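## Task

Pick up the foam block from the low shelf and set it completely inside the back tote (the front tote is whichever sits closest to the bench's open edge). The totes and the cartons beneath the bench must not be shifted or rotated. The robot must not tip over or finish leaning. The block has to stay in place by itself at the end, not held there by the robot.

## Robot and tools

Robot: TidyBot++, a four-caster mobile base (0.54 m long, 0.50 m wide, 0.38 m tall) carrying one seven-joint arm with a two-finger gripper. The shoulder sits 0.12 m ahead of the base centre, 0.68 m off the floor. Segments: upper arm 0.42 m, forearm 0.31 m, hand 0.31 m to the hand point. The arm begins folded, hand down, reaching up to 0.08 m past the base front, with the elbow as high as 1.15 m. Cameras: base_camera and wrist_camera (the latter looks along the hand).

Frames: the base frame has its origin on the floor below the base centre, x forward, y left, z up. hand_pose is reported in it: the point halfway between the finger pads, its z axis running out along the fingers and its y axis the direction the fingers open. The odometry frame is the base frame as it was when the scene began; base_odometry counts wheel turns only, so slip shows up as travel and a few cm or degrees of drift builds up. Heading is positive to the left, -3.142 to 3.142. base_tilt is in degrees, forward and right positive.

execute_actions: argument actions is a list with at most one action (an empty list just reports state and images); cameras optionally picks base_camera, wrist_camera or all (omitted or null gives all; [] gives none). An action may hold base, joints, or both, plus optional speeds. base takes exactly one relative offset from where the base is now: translate_m (metres, forward positive, -2 to 2), strafe_m (metres, left positive, -2 to 2) or rotate_rad (radians, counter-clockwise from above positive, -6.3 to 6.3). joints is a set of absolute targets keyed by name, not offsets: joint_1_rad (any angle; whole arm about vertical, positive clockwise from above, opposite to rotate_rad), joint_2_rad shoulder -2.249 to 2.249, joint_3_rad (any angle), joint_4_rad elbow -2.579 to 2.579, joint_5_rad (any angle), joint_6_rad wrist -2.099 to 2.099, joint_7_rad (any angle; hand down, positive turns counter-clockwise from above, at 1.57 fingers open left/right), gripper_pos 0 (open) to 1 (closed). Continuous joints take the short way, so turn more than half a revolution in steps. speeds caps translate_m and strafe_m at 0.05 to 0.5 m/s and rotate_rad at 0.1 to 1.57 rad/s (defaults are the maxima); a base move needing over 8.667 s is refused, and no action runs past 15 s. Unknown keys or out-of-range numbers get the whole call rejected with no motion. Joints left out may keep chasing earlier targets.

Arm geometry: with joint_1_rad 0, joint_3_rad 3.14, joint_5_rad 0 (near the start pose) the arm moves in the vertical x-z plane. Tilt from vertical (forward positive): upper arm = j2, forearm = j2 - j4, hand = j2 - j4 - j6. Sum length*sin for forward reach from the shoulder and length*cos for height above it. A downward hand reaches at most about 0.94 m above the floor, and only near the base.

Gripper: finger gap is roughly 85*(1 - gripper_pos) mm. At 1 the fingers squeeze hard continuously; done means nothing was caught, off_target means an object stopped them. Closed fingertips stick out about 20 mm beyond the hand point.

wait: seconds from 0 to 10; commands nothing and returns state and images. zoom_image: camera plus region [x0, y0, x1, y1] in pixels of that camera's latest full image, top-left origin, no more than 504 by 504. finished_scene: scene number (1 or 2); ends that scene for good and reports success, then the next task follows.

Result lines: base_status and joint_status tell how each motion ended. done = reached (for the base, wheels turned the full amount even if slipping). off_target = stopped short and may still push. contact_stop / time_out = target dropped, holding where it stopped. joint command not followed with a cause line = self-collision check withheld arm targets (gripper still obeys); per-joint not_followed targets may be retried on later actions. on_its_own lists motion not commanded by the call. motor_effort gives percent of max per motor, bracket = peak during the last action, with offsets and noise. A blocked base may say done while well short. ARM HIT flags a hard hit of the arm on the base or itself; nothing prevents the arm striking the base. If any call reports a stop, later tool calls in that reply are skipped.

Accuracy: friction leaves joints slightly off; the hand often lands 1-2 cm from target, more when extended, and hand_pose itself can be 1-2 cm wrong, so check images. To correct, send each joint its previous command plus (desired minus measured). A carried load makes the arm sag; never command the angle it currently reads while holding something.

Avoid: driving while the arm is caught on something high (about 0.8 m up) or pushing sideways on a raised hand, which can tip the robot; backing away rights a slight lean. Torque sensor overload (104.5 N m joints 1-4, 51.3 N m joints 5-7; warnings at 56.7 and 29.4) freezes the arm and gripper for 10 s. Long loaded holds heat motors: MOTOR HOT at 60 °C, OVER-TEMPERATURE FAULT at 75 °C lets the arm sink. Do not drop, slam or shove objects, bump the totes or cartons, or end with the item only held in place by the gripper. Loose objects may occasionally get nudged by outside pushes.

Each tool is called after "Call:" as name(argument=value, ...) on one line, values as JSON.

## Session

I'll start by looking at the current state and camera images.

Call:
execute_actions(actions=[])

Scene clock: 0.00 s.
base_odometry: x=+0.000 y=+0.000 heading=+0.000 (m, m, rad; odometry frame)
base_tilt: forward=-0.6 right=-0.1 (deg)
base_status: not commanded
joint_positions: joint_1_rad=-0.011 joint_2_rad=-0.303 joint_3_rad=+3.183 joint_4_rad=-2.525 joint_5_rad=-0.016 joint_6_rad=-0.870 joint_7_rad=+1.607 gripper_pos=+0.000
joint_status: not commanded
motor_effort: joint_1_rad=+0 joint_2_rad=-1 joint_3_rad=+0 joint_4_rad=+13 joint_5_rad=+1 joint_6_rad=+1 joint_7_rad=-1 (%)
hand_pose: x=+0.2593 y=+0.0024 z=+0.5820 quat_wxyz=(-0.012, +1.000, -0.002, +0.025) (m; base frame)
pictures: base_camera, wrist_camera
Images, in order (width x height): base_camera 644x364, wrist_camera 644x476.

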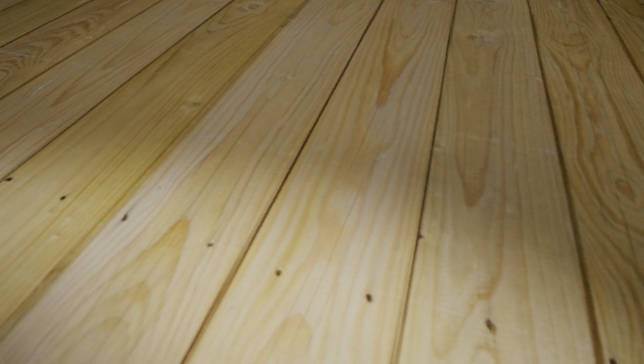

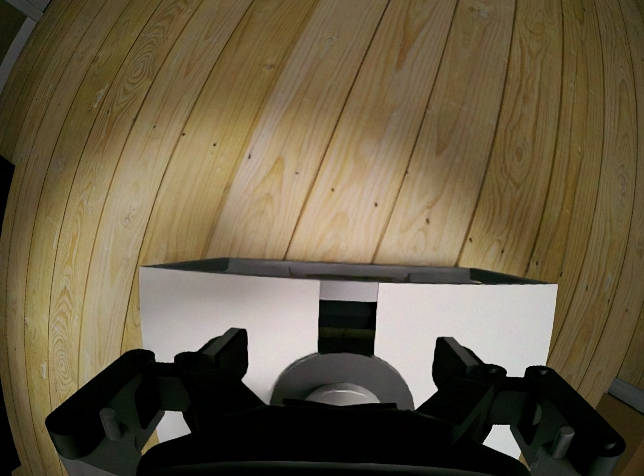

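Call:
execute_actions(actions=[{"joints": {"joint_6_rad": 0.3}}])

Scene clock: 6.50 s.
base_odometry: x=+0.000 y=+0.000 heading=+0.000 (m, m, rad; odometry frame)
base_tilt: forward=-0.6 right=-0.1 (deg)
base_status: not commanded
joint_positions: joint_1_rad=-0.011 joint_2_rad=-0.303 joint_3_rad=+3.183 joint_4_rad=-2.525 joint_5_rad=-0.016 joint_6_rad=+0.301 joint_7_rad=+1.607 gripper_pos=+0.000
joint_status: all done
motor_effort: joint_1_rad=+1(0) joint_2_rad=-5(6) joint_3_rad=+0(0) joint_4_rad=+17(17) joint_5_rad=+1(1) joint_6_rad=+8(8) joint_7_rad=+0(0) (%)
hand_pose: x=+0.5362 y=-0.0136 z=+0.7861 quat_wxyz=(+0.011, +0.820, -0.008, +0.573) (m; base frame)
pictures: base_camera, wrist_camera
Images, in order (width x height): base_camera 644x364, wrist_camera 644x476.

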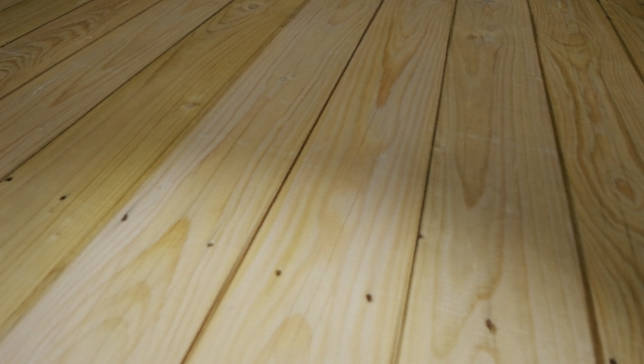

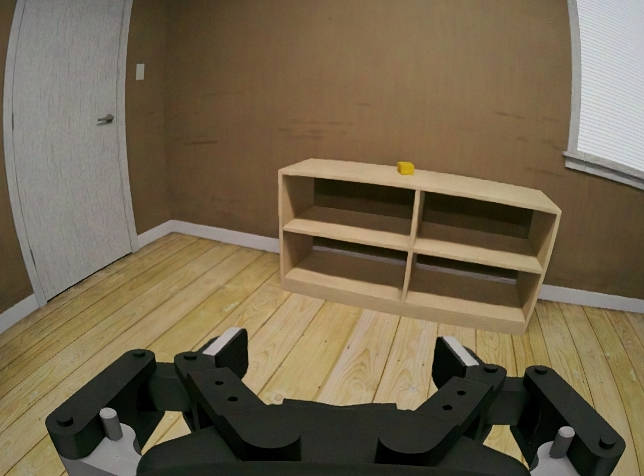

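Call:
zoom_image(camera="wrist_camera", region=[270, 130, 570, 340])

Call:
execute_actions(actions=[{"joints": {"joint_1_rad": 1.6}}], cameras=["wrist_camera"])

Region (270, 130, 570, 340) of wrist_camera's 644x476 image, scaled by 1.680; it fills the top 353 rows of this view, and the rest is white.

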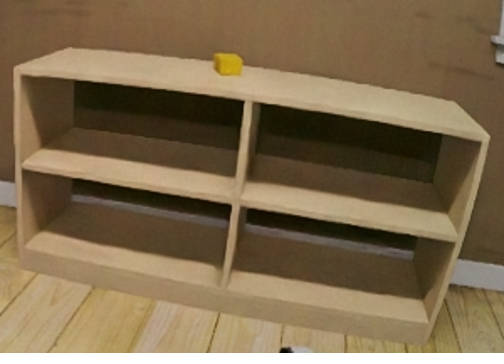

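Scene clock: 11.93 s.
base_odometry: x=+0.000 y=+0.000 heading=+0.000 (m, m, rad; odometry frame)
base_tilt: forward=-0.6 right=-0.1 (deg)
base_status: not commanded
joint_positions: joint_1_rad=+1.577 joint_2_rad=-0.303 joint_3_rad=+3.183 joint_4_rad=-2.525 joint_5_rad=-0.016 joint_6_rad=+0.301 joint_7_rad=+1.607 gripper_pos=+0.000
joint_status: all done
motor_effort: joint_1_rad=+1(1) joint_2_rad=-6(6) joint_3_rad=+0(0) joint_4_rad=+17(17) joint_5_rad=+1(1) joint_6_rad=+8(7) joint_7_rad=-1(0) (%)
hand_pose: x=+0.0985 y=-0.4170 z=+0.7861 quat_wxyz=(+0.416, +0.569, -0.590, +0.394) (m; base frame)
pictures: wrist_camera
Images, in order (width x height): wrist_camera 644x476.

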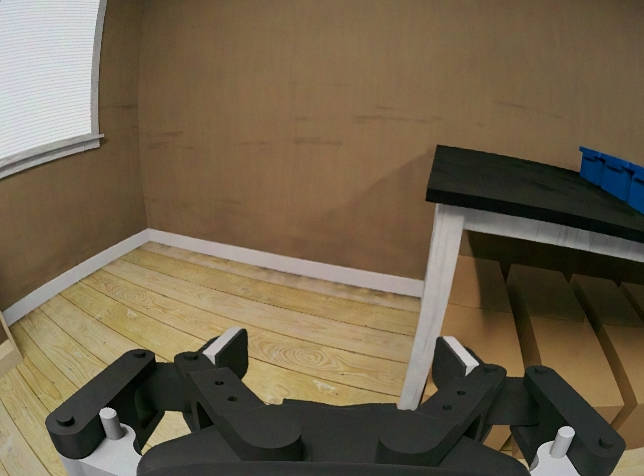

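Call:
execute_actions(actions=[{"joints": {"joint_1_rad": 2.4}}], cameras=["wrist_camera"])

Scene clock: 15.97 s.
base_odometry: x=+0.000 y=+0.000 heading=+0.000 (m, m, rad; odometry frame)
base_tilt: forward=-0.6 right=-0.1 (deg)
base_status: not commanded
joint_positions: joint_1_rad=+2.377 joint_2_rad=-0.303 joint_3_rad=+3.183 joint_4_rad=-2.525 joint_5_rad=-0.016 joint_6_rad=+0.301 joint_7_rad=+1.607 gripper_pos=+0.000
joint_status: all done
motor_effort: joint_1_rad=+1(1) joint_2_rad=-6(6) joint_3_rad=+0(0) joint_4_rad=+17(17) joint_5_rad=+1(1) joint_6_rad=+7(7) joint_7_rad=+0(1) (%)
hand_pose: x=-0.1944 y=-0.2758 z=+0.7861 quat_wxyz=(+0.537, +0.294, -0.765, +0.200) (m; base frame)
pictures: wrist_camera
Images, in order (width x height): wrist_camera 644x476.

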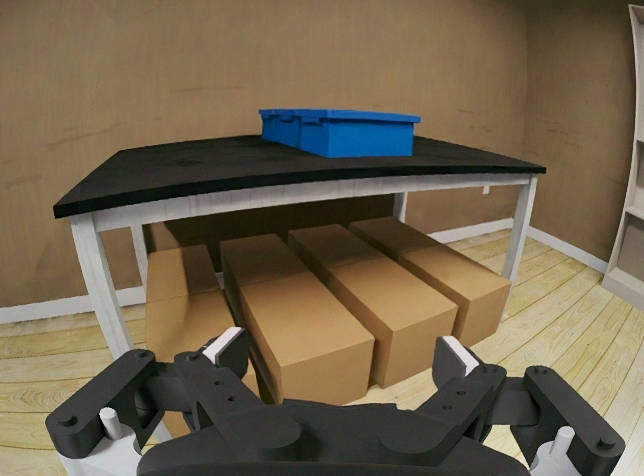

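Call:
execute_actions(actions=[{"joints": {"joint_2_rad": -0.2, "joint_4_rad": -1.0, "joint_6_rad": -1.45}}], cameras=["wrist_camera"])

Scene clock: 26.47 s.
base_odometry: x=+0.000 y=+0.000 heading=+0.000 (m, m, rad; odometry frame)
base_tilt: forward=-0.6 right=-0.1 (deg)
base_status: not commanded
joint_positions: joint_1_rad=+2.377 joint_2_rad=-0.221 joint_3_rad=+3.183 joint_4_rad=-1.017 joint_5_rad=-0.016 joint_6_rad=-1.430 joint_7_rad=+1.607 gripper_pos=+0.000
joint_status: all done
motor_effort: joint_1_rad=+1(1) joint_2_rad=-7(11) joint_3_rad=+0(0) joint_4_rad=+15(21) joint_5_rad=+1(1) joint_6_rad=+7(8) joint_7_rad=+0(0) (%)
hand_pose: x=-0.1639 y=-0.2534 z=+1.1227 quat_wxyz=(+0.412, +0.334, -0.833, +0.160) (m; base frame)
pictures: wrist_camera
Images, in order (width x height): wrist_camera 644x476.

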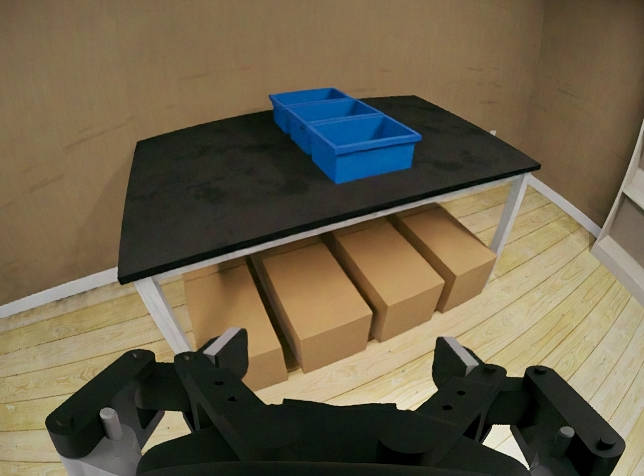

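Call:
zoom_image(camera="wrist_camera", region=[230, 60, 470, 220])

Region (230, 60, 470, 220) of wrist_camera's 644x476 image, scaled by 2.100.

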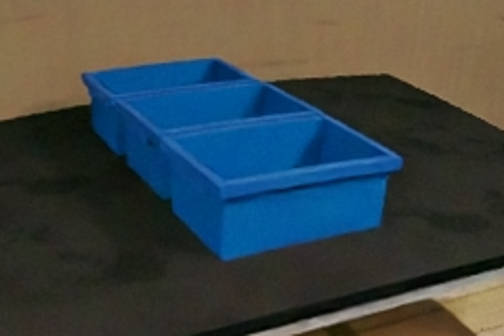

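Call:
zoom_image(camera="wrist_camera", region=[400, 140, 580, 330])

Call:
zoom_image(camera="wrist_camera", region=[100, 220, 320, 400])

Region (400, 140, 580, 330) of wrist_camera's 644x476 image, scaled by 2.653; it fills the left 477 columns of this view, and the rest is white.

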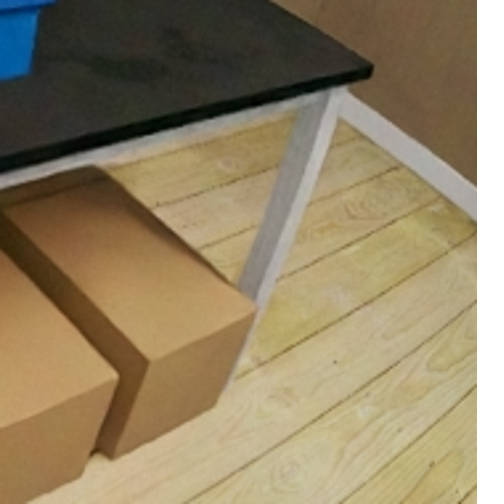

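Region (100, 220, 320, 400) of wrist_camera's 644x476 image, scaled by 2.291; it fills the top 412 rows of this view, and the rest is white.

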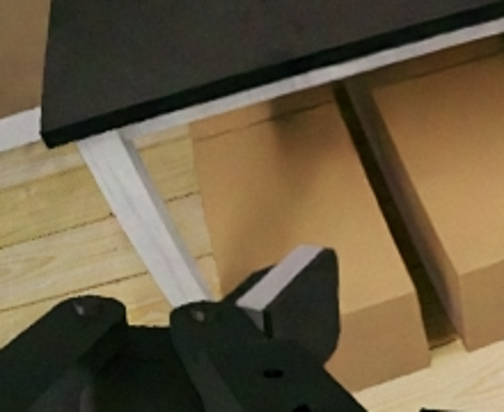

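Call:
execute_actions(actions=[{"base": {"translate_m": 1.15}, "joints": {"joint_1_rad": 0.3, "joint_3_rad": 3.14, "joint_5_rad": 0.0, "joint_7_rad": 1.57}}])

Scene clock: 150.13 s.
base_odometry: x=+1.150 y=+0.001 heading=+0.001 (m, m, rad; odometry frame)
base_tilt: forward=-0.6 right=-0.1 (deg)
base_status: done
joint_positions: joint_1_rad=+0.323 joint_2_rad=-0.202 joint_3_rad=+3.156 joint_4_rad=-1.016 joint_5_rad=-0.016 joint_6_rad=-1.431 joint_7_rad=+1.597 gripper_pos=+0.000
joint_status: all done
motor_effort: joint_1_rad=+0(1) joint_2_rad=-8(10) joint_3_rad=+0(1) joint_4_rad=+15(16) joint_5_rad=+1(1) joint_6_rad=+6(7) joint_7_rad=+0(0) (%)
hand_pose: x=+0.4865 y=-0.1232 z=+1.1155 quat_wxyz=(+0.069, +0.891, -0.138, +0.428) (m; base frame)
pictures: base_camera, wrist_camera
Images, in order (width x height): base_camera 644x364, wrist_camera 644x476.

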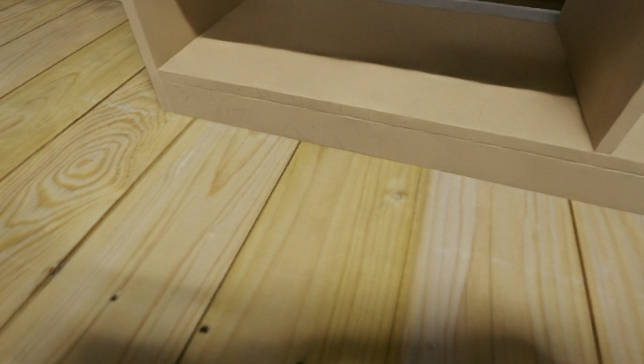

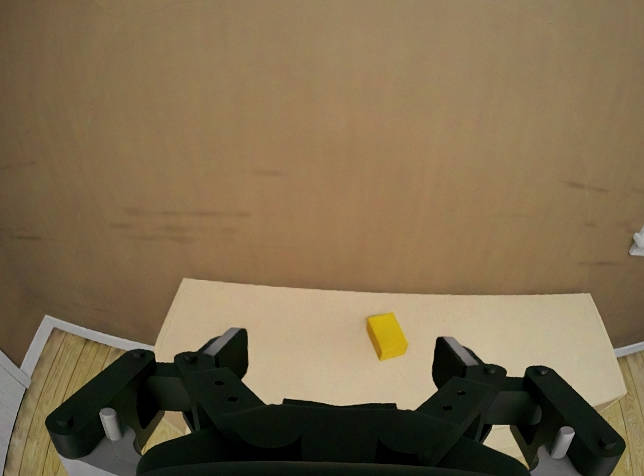

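Call:
zoom_image(camera="wrist_camera", region=[320, 280, 460, 390])

Region (320, 280, 460, 390) of wrist_camera's 644x476 image, scaled by 3.600; it fills the top 396 rows of this view, and the rest is white.

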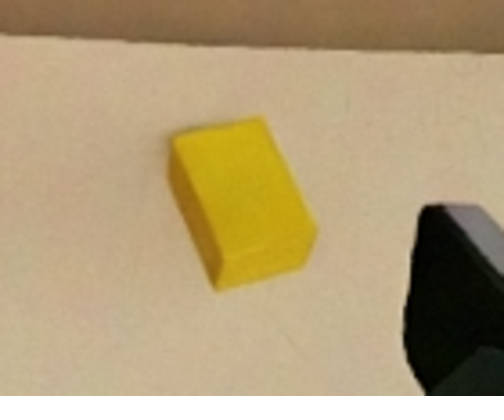

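Call:
execute_actions(actions=[{"base": {"strafe_m": -0.32}, "joints": {"joint_1_rad": 0.0, "joint_2_rad": 0.22, "joint_3_rad": 3.14, "joint_4_rad": -1.55, "joint_5_rad": 0.0, "joint_6_rad": -0.85, "joint_7_rad": -1.57}}])

Scene clock: 221.30 s.
base_odometry: x=+1.150 y=-0.319 heading=+0.001 (m, m, rad; odometry frame)
base_tilt: forward=-0.6 right=-0.1 (deg)
base_status: done
joint_positions: joint_1_rad=+0.022 joint_2_rad=+0.213 joint_3_rad=+3.153 joint_4_rad=-1.537 joint_5_rad=-0.016 joint_6_rad=-0.871 joint_7_rad=+4.708 gripper_pos=+0.000
joint_status: all done
motor_effort: joint_1_rad=+1(1) joint_2_rad=-24(25) joint_3_rad=-1(2) joint_4_rad=+18(18) joint_5_rad=+1(1) joint_6_rad=+4(6) joint_7_rad=-1(0) (%)
hand_pose: x=+0.6724 y=-0.0132 z=+0.7672 quat_wxyz=(+0.258, +0.021, +0.966, +0.002) (m; base frame)
pictures: base_camera, wrist_camera
Images, in order (width x height): base_camera 644x364, wrist_camera 644x476.

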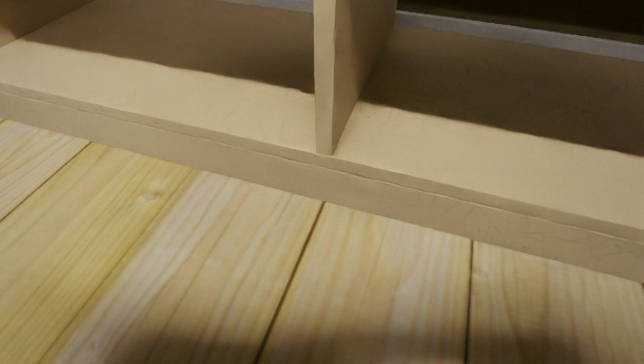

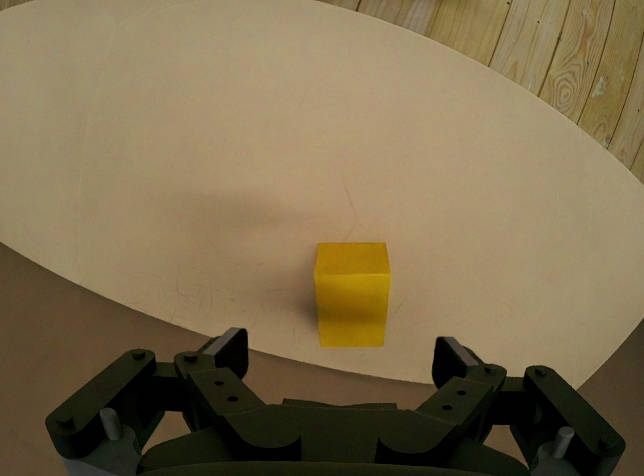

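Call:
execute_actions(actions=[{"joints": {"joint_1_rad": -0.012, "joint_2_rad": 0.347, "joint_4_rad": -1.645, "joint_6_rad": -0.627}}], cameras=["wrist_camera"])

Scene clock: 265.60 s.
base_odometry: x=+1.150 y=-0.319 heading=+0.001 (m, m, rad; odometry frame)
base_tilt: forward=-0.6 right=-0.1 (deg)
base_status: not commanded
joint_positions: joint_1_rad=+0.014 joint_2_rad=+0.350 joint_3_rad=+3.153 joint_4_rad=-1.634 joint_5_rad=-0.016 joint_6_rad=-0.646 joint_7_rad=+4.708 gripper_pos=+0.000
joint_status: all done
motor_effort: joint_1_rad=+1(0) joint_2_rad=-27(31) joint_3_rad=+0(1) joint_4_rad=+17(18) joint_5_rad=+1(1) joint_6_rad=+4(5) joint_7_rad=+0(0) (%)
hand_pose: x=+0.7038 y=-0.0099 z=+0.6796 quat_wxyz=(+0.253, +0.018, +0.967, +0.002) (m; base frame)
pictures: wrist_camera
Images, in order (width x height): wrist_camera 644x476.

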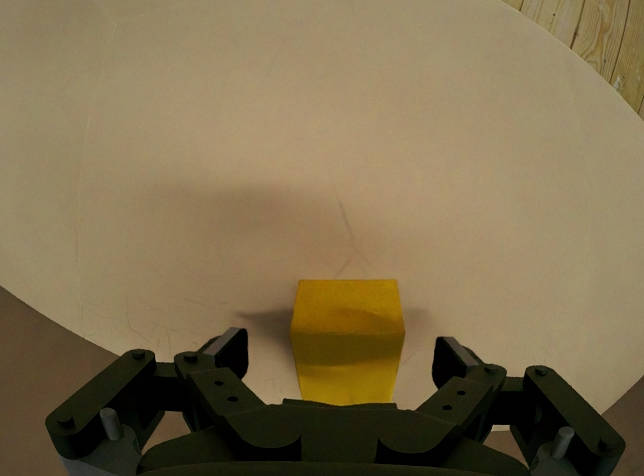

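Call:
execute_actions(actions=[{"joints": {"joint_2_rad": 0.455, "joint_4_rad": -1.591, "joint_6_rad": -0.549}}], cameras=["wrist_camera"])

Scene clock: 298.77 s.
base_odometry: x=+1.150 y=-0.319 heading=+0.001 (m, m, rad; odometry frame)
base_tilt: forward=-0.6 right=-0.1 (deg)
base_status: not commanded
joint_positions: joint_1_rad=+0.014 joint_2_rad=+0.451 joint_3_rad=+3.153 joint_4_rad=-1.607 joint_5_rad=-0.016 joint_6_rad=-0.568 joint_7_rad=+4.708 gripper_pos=+0.000
joint_status: all done
motor_effort: joint_1_rad=+1(1) joint_2_rad=-30(32) joint_3_rad=+0(1) joint_4_rad=+16(17) joint_5_rad=+1(1) joint_6_rad=+4(4) joint_7_rad=-1(1) (%)
hand_pose: x=+0.7338 y=-0.0109 z=+0.6428 quat_wxyz=(+0.255, +0.018, +0.967, +0.001) (m; base frame)
pictures: wrist_camera
Images, in order (width x height): wrist_camera 644x476.

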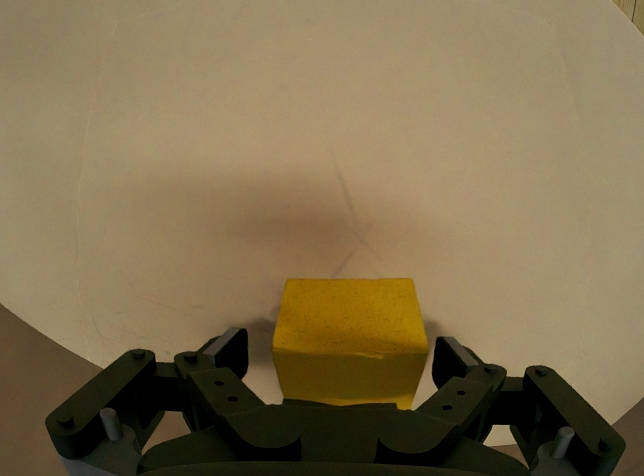

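Call:
execute_actions(actions=[{"joints": {"joint_2_rad": 0.476, "joint_6_rad": -0.53}}], cameras=["wrist_camera"])

Scene clock: 319.77 s.
base_odometry: x=+1.150 y=-0.319 heading=+0.001 (m, m, rad; odometry frame)
base_tilt: forward=-0.6 right=-0.1 (deg)
base_status: not commanded
joint_positions: joint_1_rad=+0.014 joint_2_rad=+0.463 joint_3_rad=+3.153 joint_4_rad=-1.607 joint_5_rad=-0.016 joint_6_rad=-0.550 joint_7_rad=+4.708 gripper_pos=+0.000
joint_status: all done
motor_effort: joint_1_rad=+1(1) joint_2_rad=-30(31) joint_3_rad=-1(0) joint_4_rad=+16(16) joint_5_rad=+1(1) joint_6_rad=+4(4) joint_7_rad=+0(0) (%)
hand_pose: x=+0.7381 y=-0.0110 z=+0.6381 quat_wxyz=(+0.258, +0.018, +0.966, +0.001) (m; base frame)
pictures: wrist_camera
Images, in order (width x height): wrist_camera 644x476.

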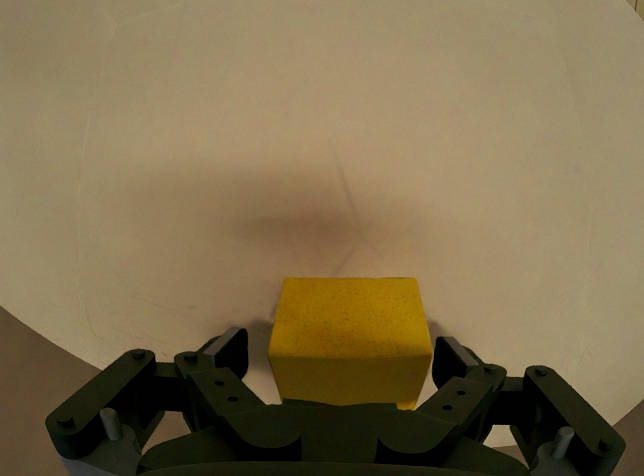

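Call:
execute_actions(actions=[{"joints": {"joint_2_rad": 0.488, "gripper_pos": 1.0}}], cameras=["wrist_camera"])

Scene clock: 324.63 s.
base_odometry: x=+1.150 y=-0.319 heading=+0.001 (m, m, rad; odometry frame)
base_tilt: forward=-0.6 right=-0.1 (deg)
base_status: not commanded
joint_positions: joint_1_rad=+0.013 joint_2_rad=+0.471 joint_3_rad=+3.153 joint_4_rad=-1.604 joint_5_rad=-0.016 joint_6_rad=-0.549 joint_7_rad=+4.708 gripper_pos=+0.373
joint_status: gripper_pos off_target (ended at +0.373, target +1.000); the others done
motor_effort: joint_1_rad=+1(1) joint_2_rad=-29(33) joint_3_rad=-1(1) joint_4_rad=+15(16) joint_5_rad=+1(1) joint_6_rad=+4(4) joint_7_rad=-1(0) (%)
hand_pose: x=+0.7391 y=-0.0109 z=+0.6342 quat_wxyz=(+0.256, +0.018, +0.967, +0.001) (m; base frame)
pictures: wrist_camera
Images, in order (width x height): wrist_camera 644x476.

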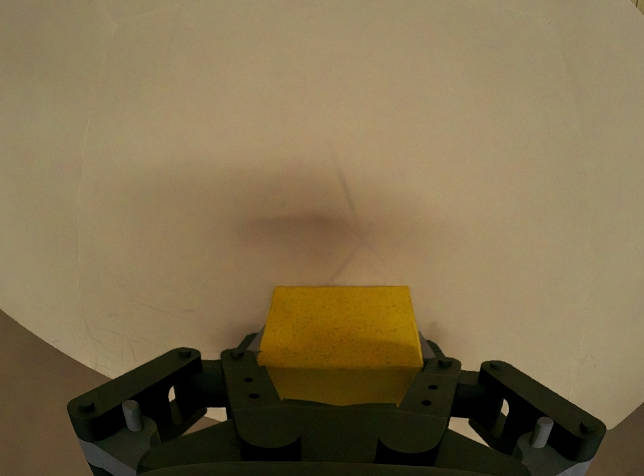

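Call:
execute_actions(actions=[{"joints": {"joint_2_rad": -0.2, "joint_4_rad": -1.9}}], cameras=["wrist_camera"])

Scene clock: 355.20 s.
base_odometry: x=+1.150 y=-0.319 heading=+0.001 (m, m, rad; odometry frame)
base_tilt: forward=-0.6 right=-0.1 (deg)
base_status: not commanded
joint_positions: joint_1_rad=+0.013 joint_2_rad=-0.187 joint_3_rad=+3.153 joint_4_rad=-1.883 joint_5_rad=-0.016 joint_6_rad=-0.549 joint_7_rad=+4.708 gripper_pos=+0.373
joint_status: all done
motor_effort: joint_1_rad=+1(1) joint_2_rad=-12(33) joint_3_rad=+0(0) joint_4_rad=+19(20) joint_5_rad=+1(1) joint_6_rad=+6(7) joint_7_rad=-1(0) (%)
hand_pose: x=+0.5959 y=-0.0082 z=+0.8619 quat_wxyz=(+0.434, +0.018, +0.901, +0.003) (m; base frame)
pictures: wrist_camera
Images, in order (width x height): wrist_camera 644x476.

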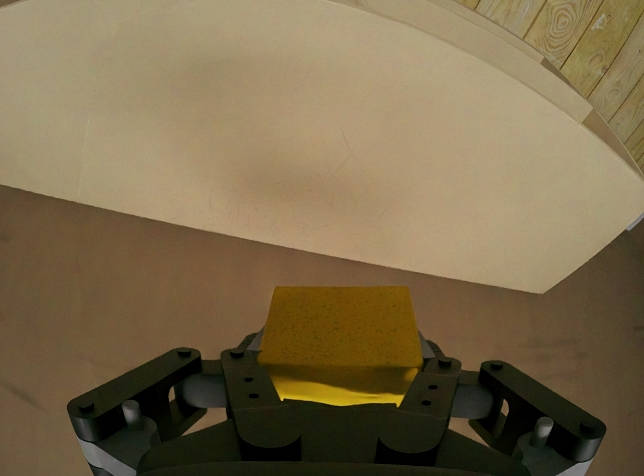

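Call:
execute_actions(actions=[{"base": {"rotate_rad": 2.83}, "joints": {"joint_7_rad": 1.59}}])

Scene clock: 362.13 s.
base_odometry: x=+1.151 y=-0.319 heading=+2.831 (m, m, rad; odometry frame)
base_tilt: forward=-0.6 right=-0.1 (deg)
base_status: done
joint_positions: joint_1_rad=+0.005 joint_2_rad=-0.187 joint_3_rad=+3.149 joint_4_rad=-1.883 joint_5_rad=-0.016 joint_6_rad=-0.549 joint_7_rad=+1.593 gripper_pos=+0.373
joint_status: all done
motor_effort: joint_1_rad=+1(2) joint_2_rad=-12(14) joint_3_rad=+0(2) joint_4_rad=+20(21) joint_5_rad=+1(0) joint_6_rad=+6(6) joint_7_rad=-1(1) (%)
hand_pose: x=+0.5959 y=-0.0022 z=+0.8619 quat_wxyz=(+0.000, +0.901, -0.001, +0.434) (m; base frame)
pictures: base_camera, wrist_camera
Images, in order (width x height): base_camera 644x364, wrist_camera 644x476.

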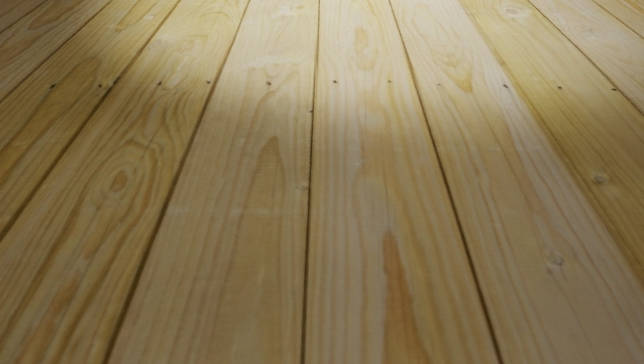

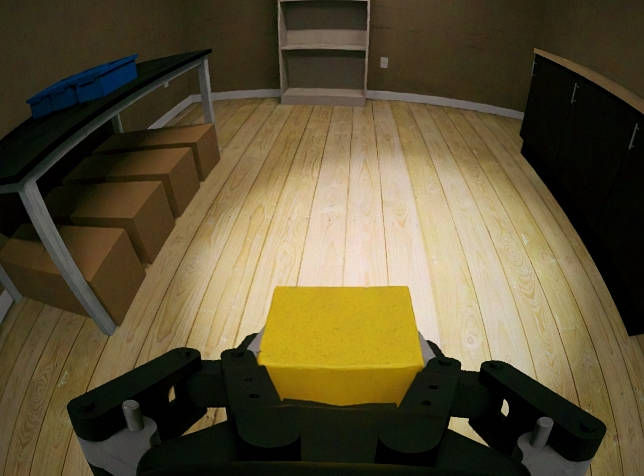

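Call:
execute_actions(actions=[{"base": {"strafe_m": 1.5}, "joints": {"joint_2_rad": 0.1, "joint_4_rad": -1.0, "joint_6_rad": -1.2}}])

Scene clock: 372.73 s.
base_odometry: x=+0.694 y=-1.748 heading=+2.832 (m, m, rad; odometry frame)
base_tilt: forward=-0.6 right=-0.1 (deg)
base_status: done
joint_positions: joint_1_rad=+0.003 joint_2_rad=+0.083 joint_3_rad=+3.148 joint_4_rad=-1.020 joint_5_rad=-0.016 joint_6_rad=-1.181 joint_7_rad=+1.593 gripper_pos=+0.373
joint_status: all done
motor_effort: joint_1_rad=+1(3) joint_2_rad=-19(21) joint_3_rad=+0(3) joint_4_rad=+18(21) joint_5_rad=+1(2) joint_6_rad=+6(7) joint_7_rad=-1(1) (%)
hand_pose: x=+0.6702 y=+0.0009 z=+1.0392 quat_wxyz=(-0.001, +0.909, +0.006, +0.416) (m; base frame)
pictures: base_camera, wrist_camera
Images, in order (width x height): base_camera 644x364, wrist_camera 644x476.

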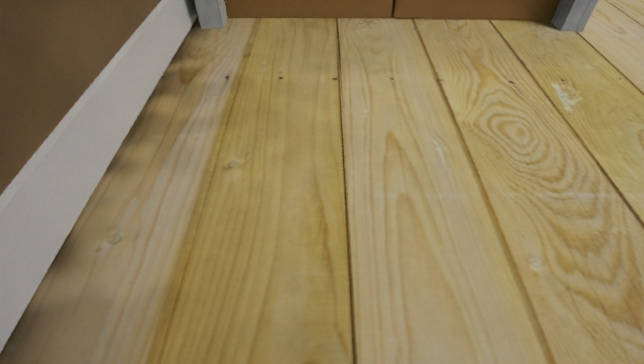

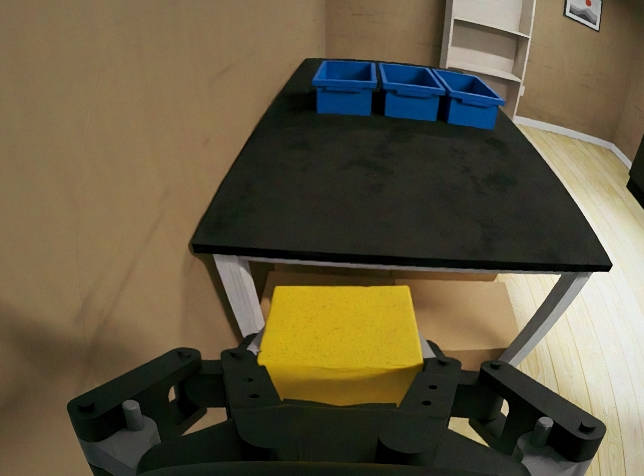

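Call:
zoom_image(camera="wrist_camera", region=[280, 40, 520, 150])

Call:
zoom_image(camera="wrist_camera", region=[180, 220, 420, 320])

Region (280, 40, 520, 150) of wrist_camera's 644x476 image, scaled by 2.100; it fills the top 231 rows of this view, and the rest is white.

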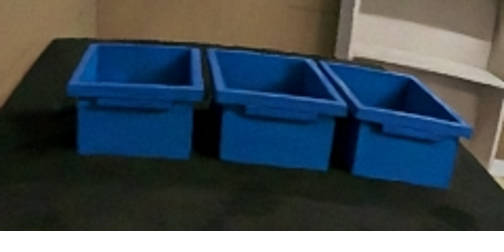

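Region (180, 220, 420, 320) of wrist_camera's 644x476 image, scaled by 2.100; it fills the top 210 rows of this view, and the rest is white.

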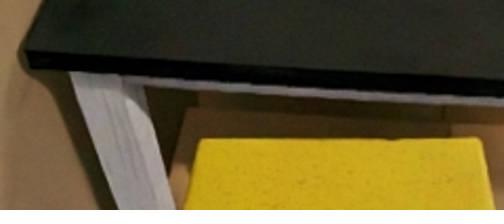

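Call:
execute_actions(actions=[{"base": {"translate_m": 0.68}, "joints": {"joint_2_rad": 0.25, "joint_4_rad": -0.9, "joint_6_rad": -1.35}}])

Scene clock: 424.47 s.
base_odometry: x=+0.046 y=-1.542 heading=+2.833 (m, m, rad; odometry frame)
base_tilt: forward=-0.6 right=-0.1 (deg)
base_status: done
joint_positions: joint_1_rad=+0.003 joint_2_rad=+0.250 joint_3_rad=+3.148 joint_4_rad=-0.918 joint_5_rad=-0.016 joint_6_rad=-1.335 joint_7_rad=+1.593 gripper_pos=+0.373
joint_status: all done
motor_effort: joint_1_rad=+1(2) joint_2_rad=-26(28) joint_3_rad=+0(1) joint_4_rad=+18(19) joint_5_rad=+1(0) joint_6_rad=+5(7) joint_7_rad=+0(0) (%)
hand_pose: x=+0.6979 y=+0.0013 z=+0.9628 quat_wxyz=(-0.002, +0.949, +0.007, +0.314) (m; base frame)
pictures: base_camera, wrist_camera
Images, in order (width x height): base_camera 644x364, wrist_camera 644x476.

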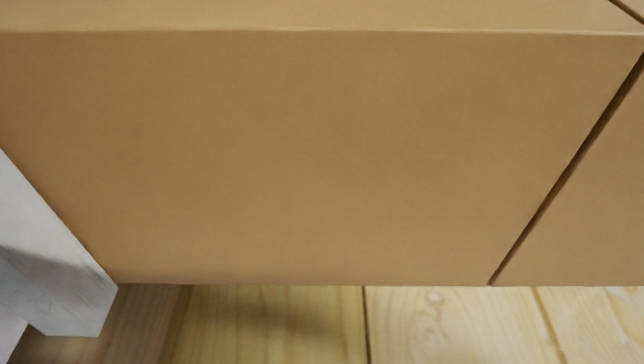

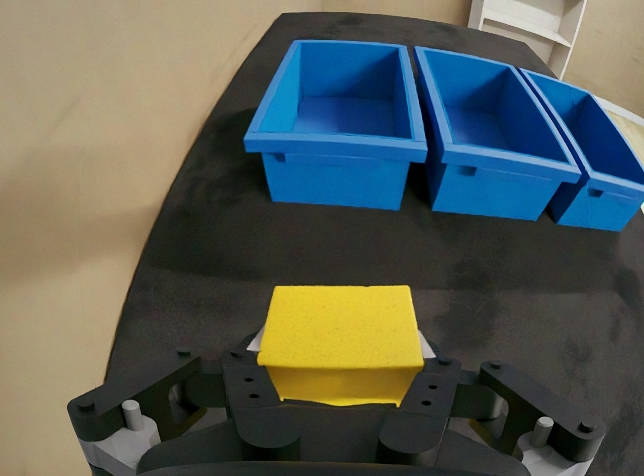

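Call:
zoom_image(camera="wrist_camera", region=[230, 30, 450, 230])

Region (230, 30, 450, 230) of wrist_camera's 644x476 image, scaled by 2.291; it fills the top 458 rows of this view, and the rest is white.

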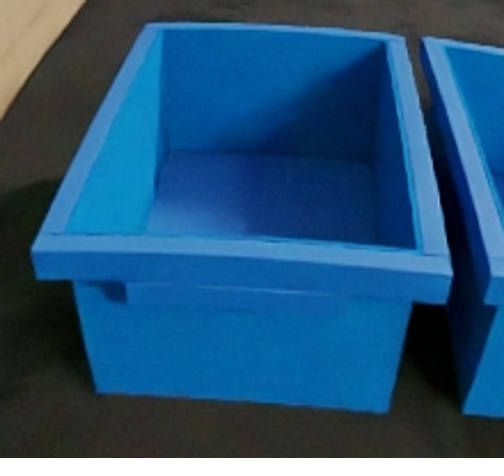

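Call:
execute_actions(actions=[{"base": {"translate_m": 0.02}, "joints": {"joint_1_rad": -0.03, "joint_2_rad": 0.33, "joint_4_rad": -0.68, "joint_6_rad": -0.60}}], cameras=[])

Call:
execute_actions(actions=[{"joints": {"joint_2_rad": 0.63}}])

Scene clock: 546.00 s.
base_odometry: x=+0.027 y=-1.536 heading=+2.833 (m, m, rad; odometry frame)
base_tilt: forward=-0.6 right=-0.1 (deg)
base_status: done
joint_positions: joint_1_rad=-0.004 joint_2_rad=+0.321 joint_3_rad=+3.148 joint_4_rad=-0.690 joint_5_rad=-0.016 joint_6_rad=-0.608 joint_7_rad=+1.593 gripper_pos=+0.373
joint_status: all done
motor_effort: joint_1_rad=+1(1) joint_2_rad=-29(30) joint_3_rad=+0(1) joint_4_rad=+19(20) joint_5_rad=+1(0) joint_6_rad=+8(9) joint_7_rad=+0(1) (%)
hand_pose: x=+0.8292 y=+0.0039 z=+1.2327 quat_wxyz=(+0.001, +0.724, +0.006, +0.690) (m; base frame)
pictures: none
No camera images: the call's "cameras" was empty. Leave "cameras" out to get every camera's image.

Scene clock: 547.77 s.
base_odometry: x=+0.027 y=-1.536 heading=+2.833 (m, m, rad; odometry frame)
base_tilt: forward=-0.6 right=-0.1 (deg)
base_status: not commanded
joint_positions: joint_1_rad=-0.004 joint_2_rad=+0.637 joint_3_rad=+3.148 joint_4_rad=-0.688 joint_5_rad=-0.016 joint_6_rad=-0.608 joint_7_rad=+1.593 gripper_pos=+0.373
joint_status: all done
motor_effort: joint_1_rad=+1(0) joint_2_rad=-40(46) joint_3_rad=+0(1) joint_4_rad=+20(23) joint_5_rad=+1(1) joint_6_rad=+8(9) joint_7_rad=-1(1) (%)
hand_pose: x=+0.9654 y=+0.0045 z=+0.9859 quat_wxyz=(+0.001, +0.823, +0.007, +0.568) (m; base frame)
pictures: base_camera, wrist_camera
Images, in order (width x height): base_camera 644x364, wrist_camera 644x476.

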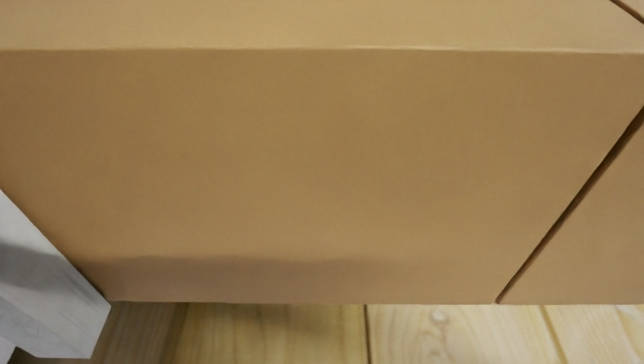

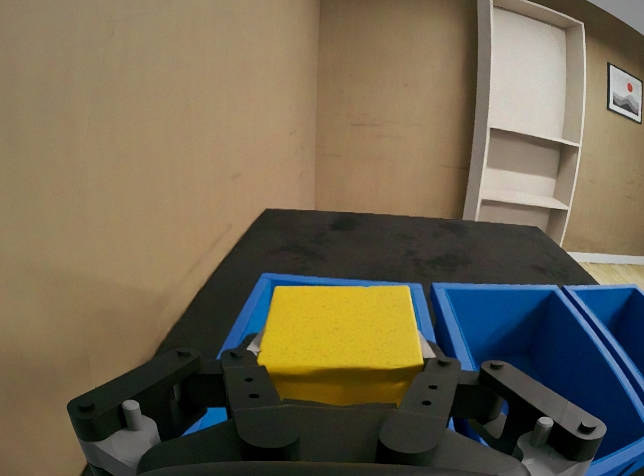

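Call:
zoom_image(camera="wrist_camera", region=[400, 260, 644, 476])

Call:
zoom_image(camera="wrist_camera", region=[150, 250, 450, 450])

Region (400, 260, 644, 476) of wrist_camera's 644x476 image, scaled by 2.066; it fills the top 446 rows of this view, and the rest is white.

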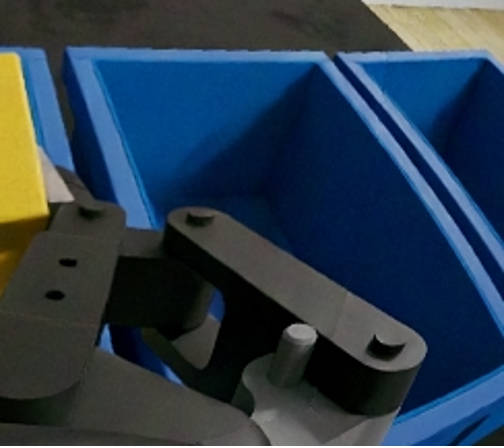

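Region (150, 250, 450, 450) of wrist_camera's 644x476 image, scaled by 1.680.

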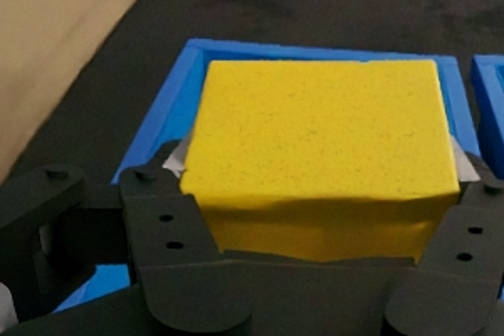

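Call:
execute_actions(actions=[{"joints": {"joint_2_rad": 0.725, "joint_4_rad": -0.657, "joint_6_rad": -0.745}}], cameras=["wrist_camera"])

Scene clock: 570.97 s.
base_odometry: x=+0.027 y=-1.536 heading=+2.833 (m, m, rad; odometry frame)
base_tilt: forward=-0.6 right=-0.1 (deg)
base_status: not commanded
joint_positions: joint_1_rad=-0.004 joint_2_rad=+0.731 joint_3_rad=+3.148 joint_4_rad=-0.670 joint_5_rad=-0.016 joint_6_rad=-0.732 joint_7_rad=+1.593 gripper_pos=+0.373
joint_status: all done
motor_effort: joint_1_rad=+0(1) joint_2_rad=-42(46) joint_3_rad=-1(1) joint_4_rad=+20(22) joint_5_rad=+1(1) joint_6_rad=+7(7) joint_7_rad=+0(0) (%)
hand_pose: x=+0.9732 y=+0.0051 z=+0.8815 quat_wxyz=(+0.000, +0.876, +0.008, +0.483) (m; base frame)
pictures: wrist_camera
Images, in order (width x height): wrist_camera 644x476.

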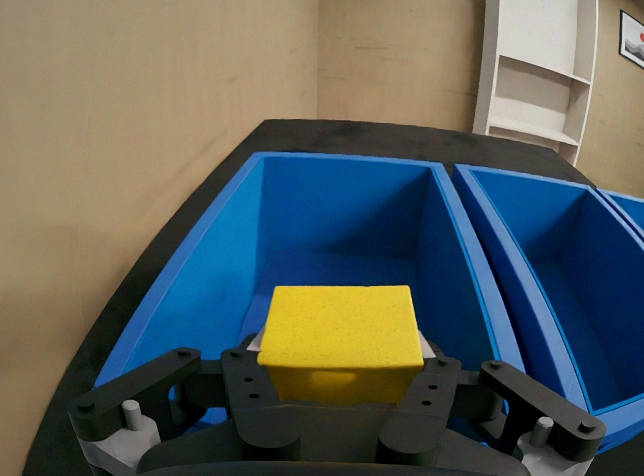

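Call:
execute_actions(actions=[{"joints": {"gripper_pos": 0.2}}], cameras=["wrist_camera"])

Scene clock: 595.17 s.
base_odometry: x=+0.027 y=-1.536 heading=+2.833 (m, m, rad; odometry frame)
base_tilt: forward=-0.6 right=-0.1 (deg)
base_status: not commanded
joint_positions: joint_1_rad=-0.004 joint_2_rad=+0.731 joint_3_rad=+3.148 joint_4_rad=-0.670 joint_5_rad=-0.016 joint_6_rad=-0.732 joint_7_rad=+1.593 gripper_pos=+0.200
joint_status: all done
motor_effort: joint_1_rad=+1(0) joint_2_rad=-42(42) joint_3_rad=-1(1) joint_4_rad=+20(20) joint_5_rad=+1(1) joint_6_rad=+7(7) joint_7_rad=+0(0) (%)
hand_pose: x=+0.9732 y=+0.0051 z=+0.8815 quat_wxyz=(+0.000, +0.876, +0.008, +0.483) (m; base frame)
pictures: wrist_camera
Images, in order (width x height): wrist_camera 644x476.

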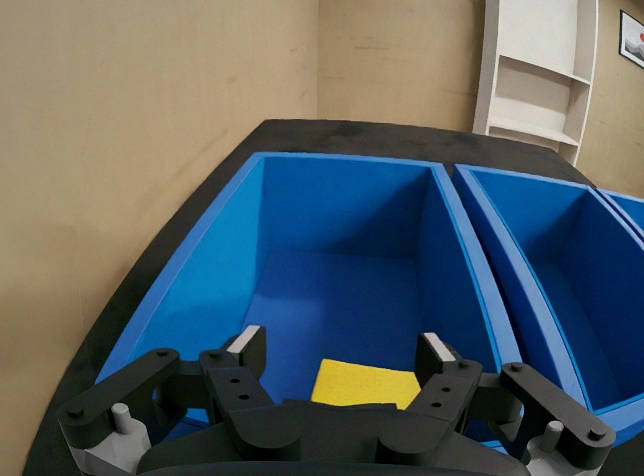

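Call:
execute_actions(actions=[{"joints": {"joint_2_rad": 0.45}}], cameras=[])

Call:
execute_actions(actions=[{"joints": {"joint_6_rad": -1.45}}])

Scene clock: 601.00 s.
base_odometry: x=+0.027 y=-1.536 heading=+2.833 (m, m, rad; odometry frame)
base_tilt: forward=-0.6 right=-0.1 (deg)
base_status: not commanded
joint_positions: joint_1_rad=-0.004 joint_2_rad=+0.445 joint_3_rad=+3.148 joint_4_rad=-0.659 joint_5_rad=-0.016 joint_6_rad=-0.732 joint_7_rad=+1.593 gripper_pos=+0.200
joint_status: all done
motor_effort: joint_1_rad=+1(1) joint_2_rad=-32(44) joint_3_rad=-1(1) joint_4_rad=+19(21) joint_5_rad=+1(1) joint_6_rad=+8(7) joint_7_rad=+0(0) (%)
hand_pose: x=+0.8813 y=+0.0047 z=+1.1213 quat_wxyz=(+0.000, +0.794, +0.007, +0.607) (m; base frame)
pictures: none
No camera images: the call's "cameras" was empty. Leave "cameras" out to get every camera's image.

Scene clock: 602.07 s.
base_odometry: x=+0.027 y=-1.536 heading=+2.833 (m, m, rad; odometry frame)
base_tilt: forward=-0.6 right=-0.1 (deg)
base_status: not commanded
joint_positions: joint_1_rad=-0.004 joint_2_rad=+0.446 joint_3_rad=+3.148 joint_4_rad=-0.659 joint_5_rad=-0.016 joint_6_rad=-1.451 joint_7_rad=+1.593 gripper_pos=+0.200
joint_status: all done
motor_effort: joint_1_rad=+1(1) joint_2_rad=-31(33) joint_3_rad=-1(0) joint_4_rad=+17(19) joint_5_rad=+1(1) joint_6_rad=+4(7) joint_7_rad=-1(0) (%)
hand_pose: x=+0.7534 y=+0.0060 z=+0.9431 quat_wxyz=(-0.003, +0.957, +0.011, +0.288) (m; base frame)
pictures: base_camera, wrist_camera
Images, in order (width x height): base_camera 644x364, wrist_camera 644x476.

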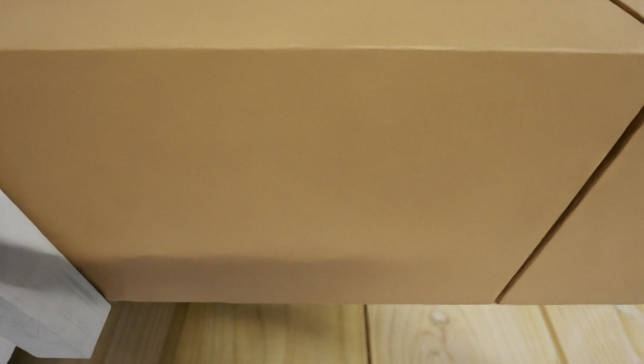

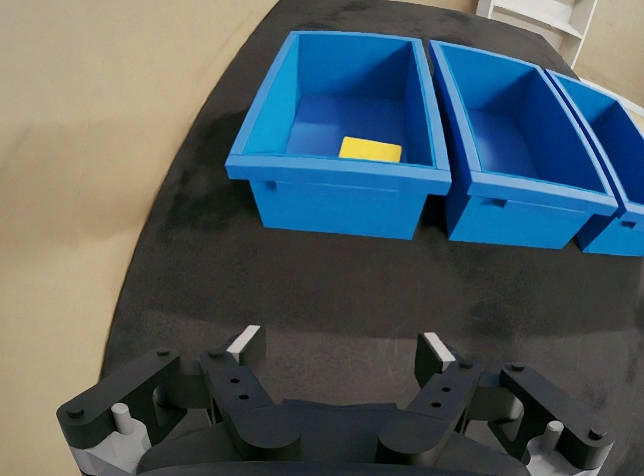

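Call:
zoom_image(camera="wrist_camera", region=[220, 20, 480, 250])

Region (220, 20, 480, 250) of wrist_camera's 644x476 image, scaled by 1.938; it fills the top 446 rows of this view, and the rest is white.

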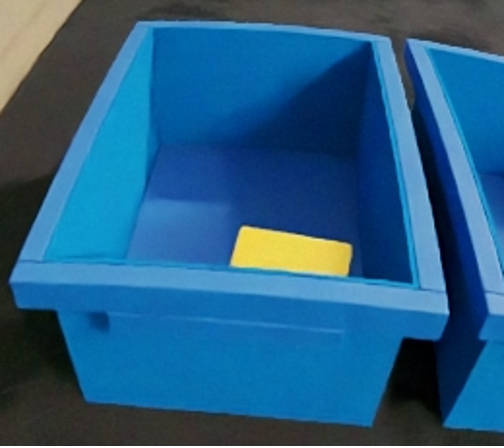

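Call:
finished_scene(scene=1)

The scene is finished: the task was done.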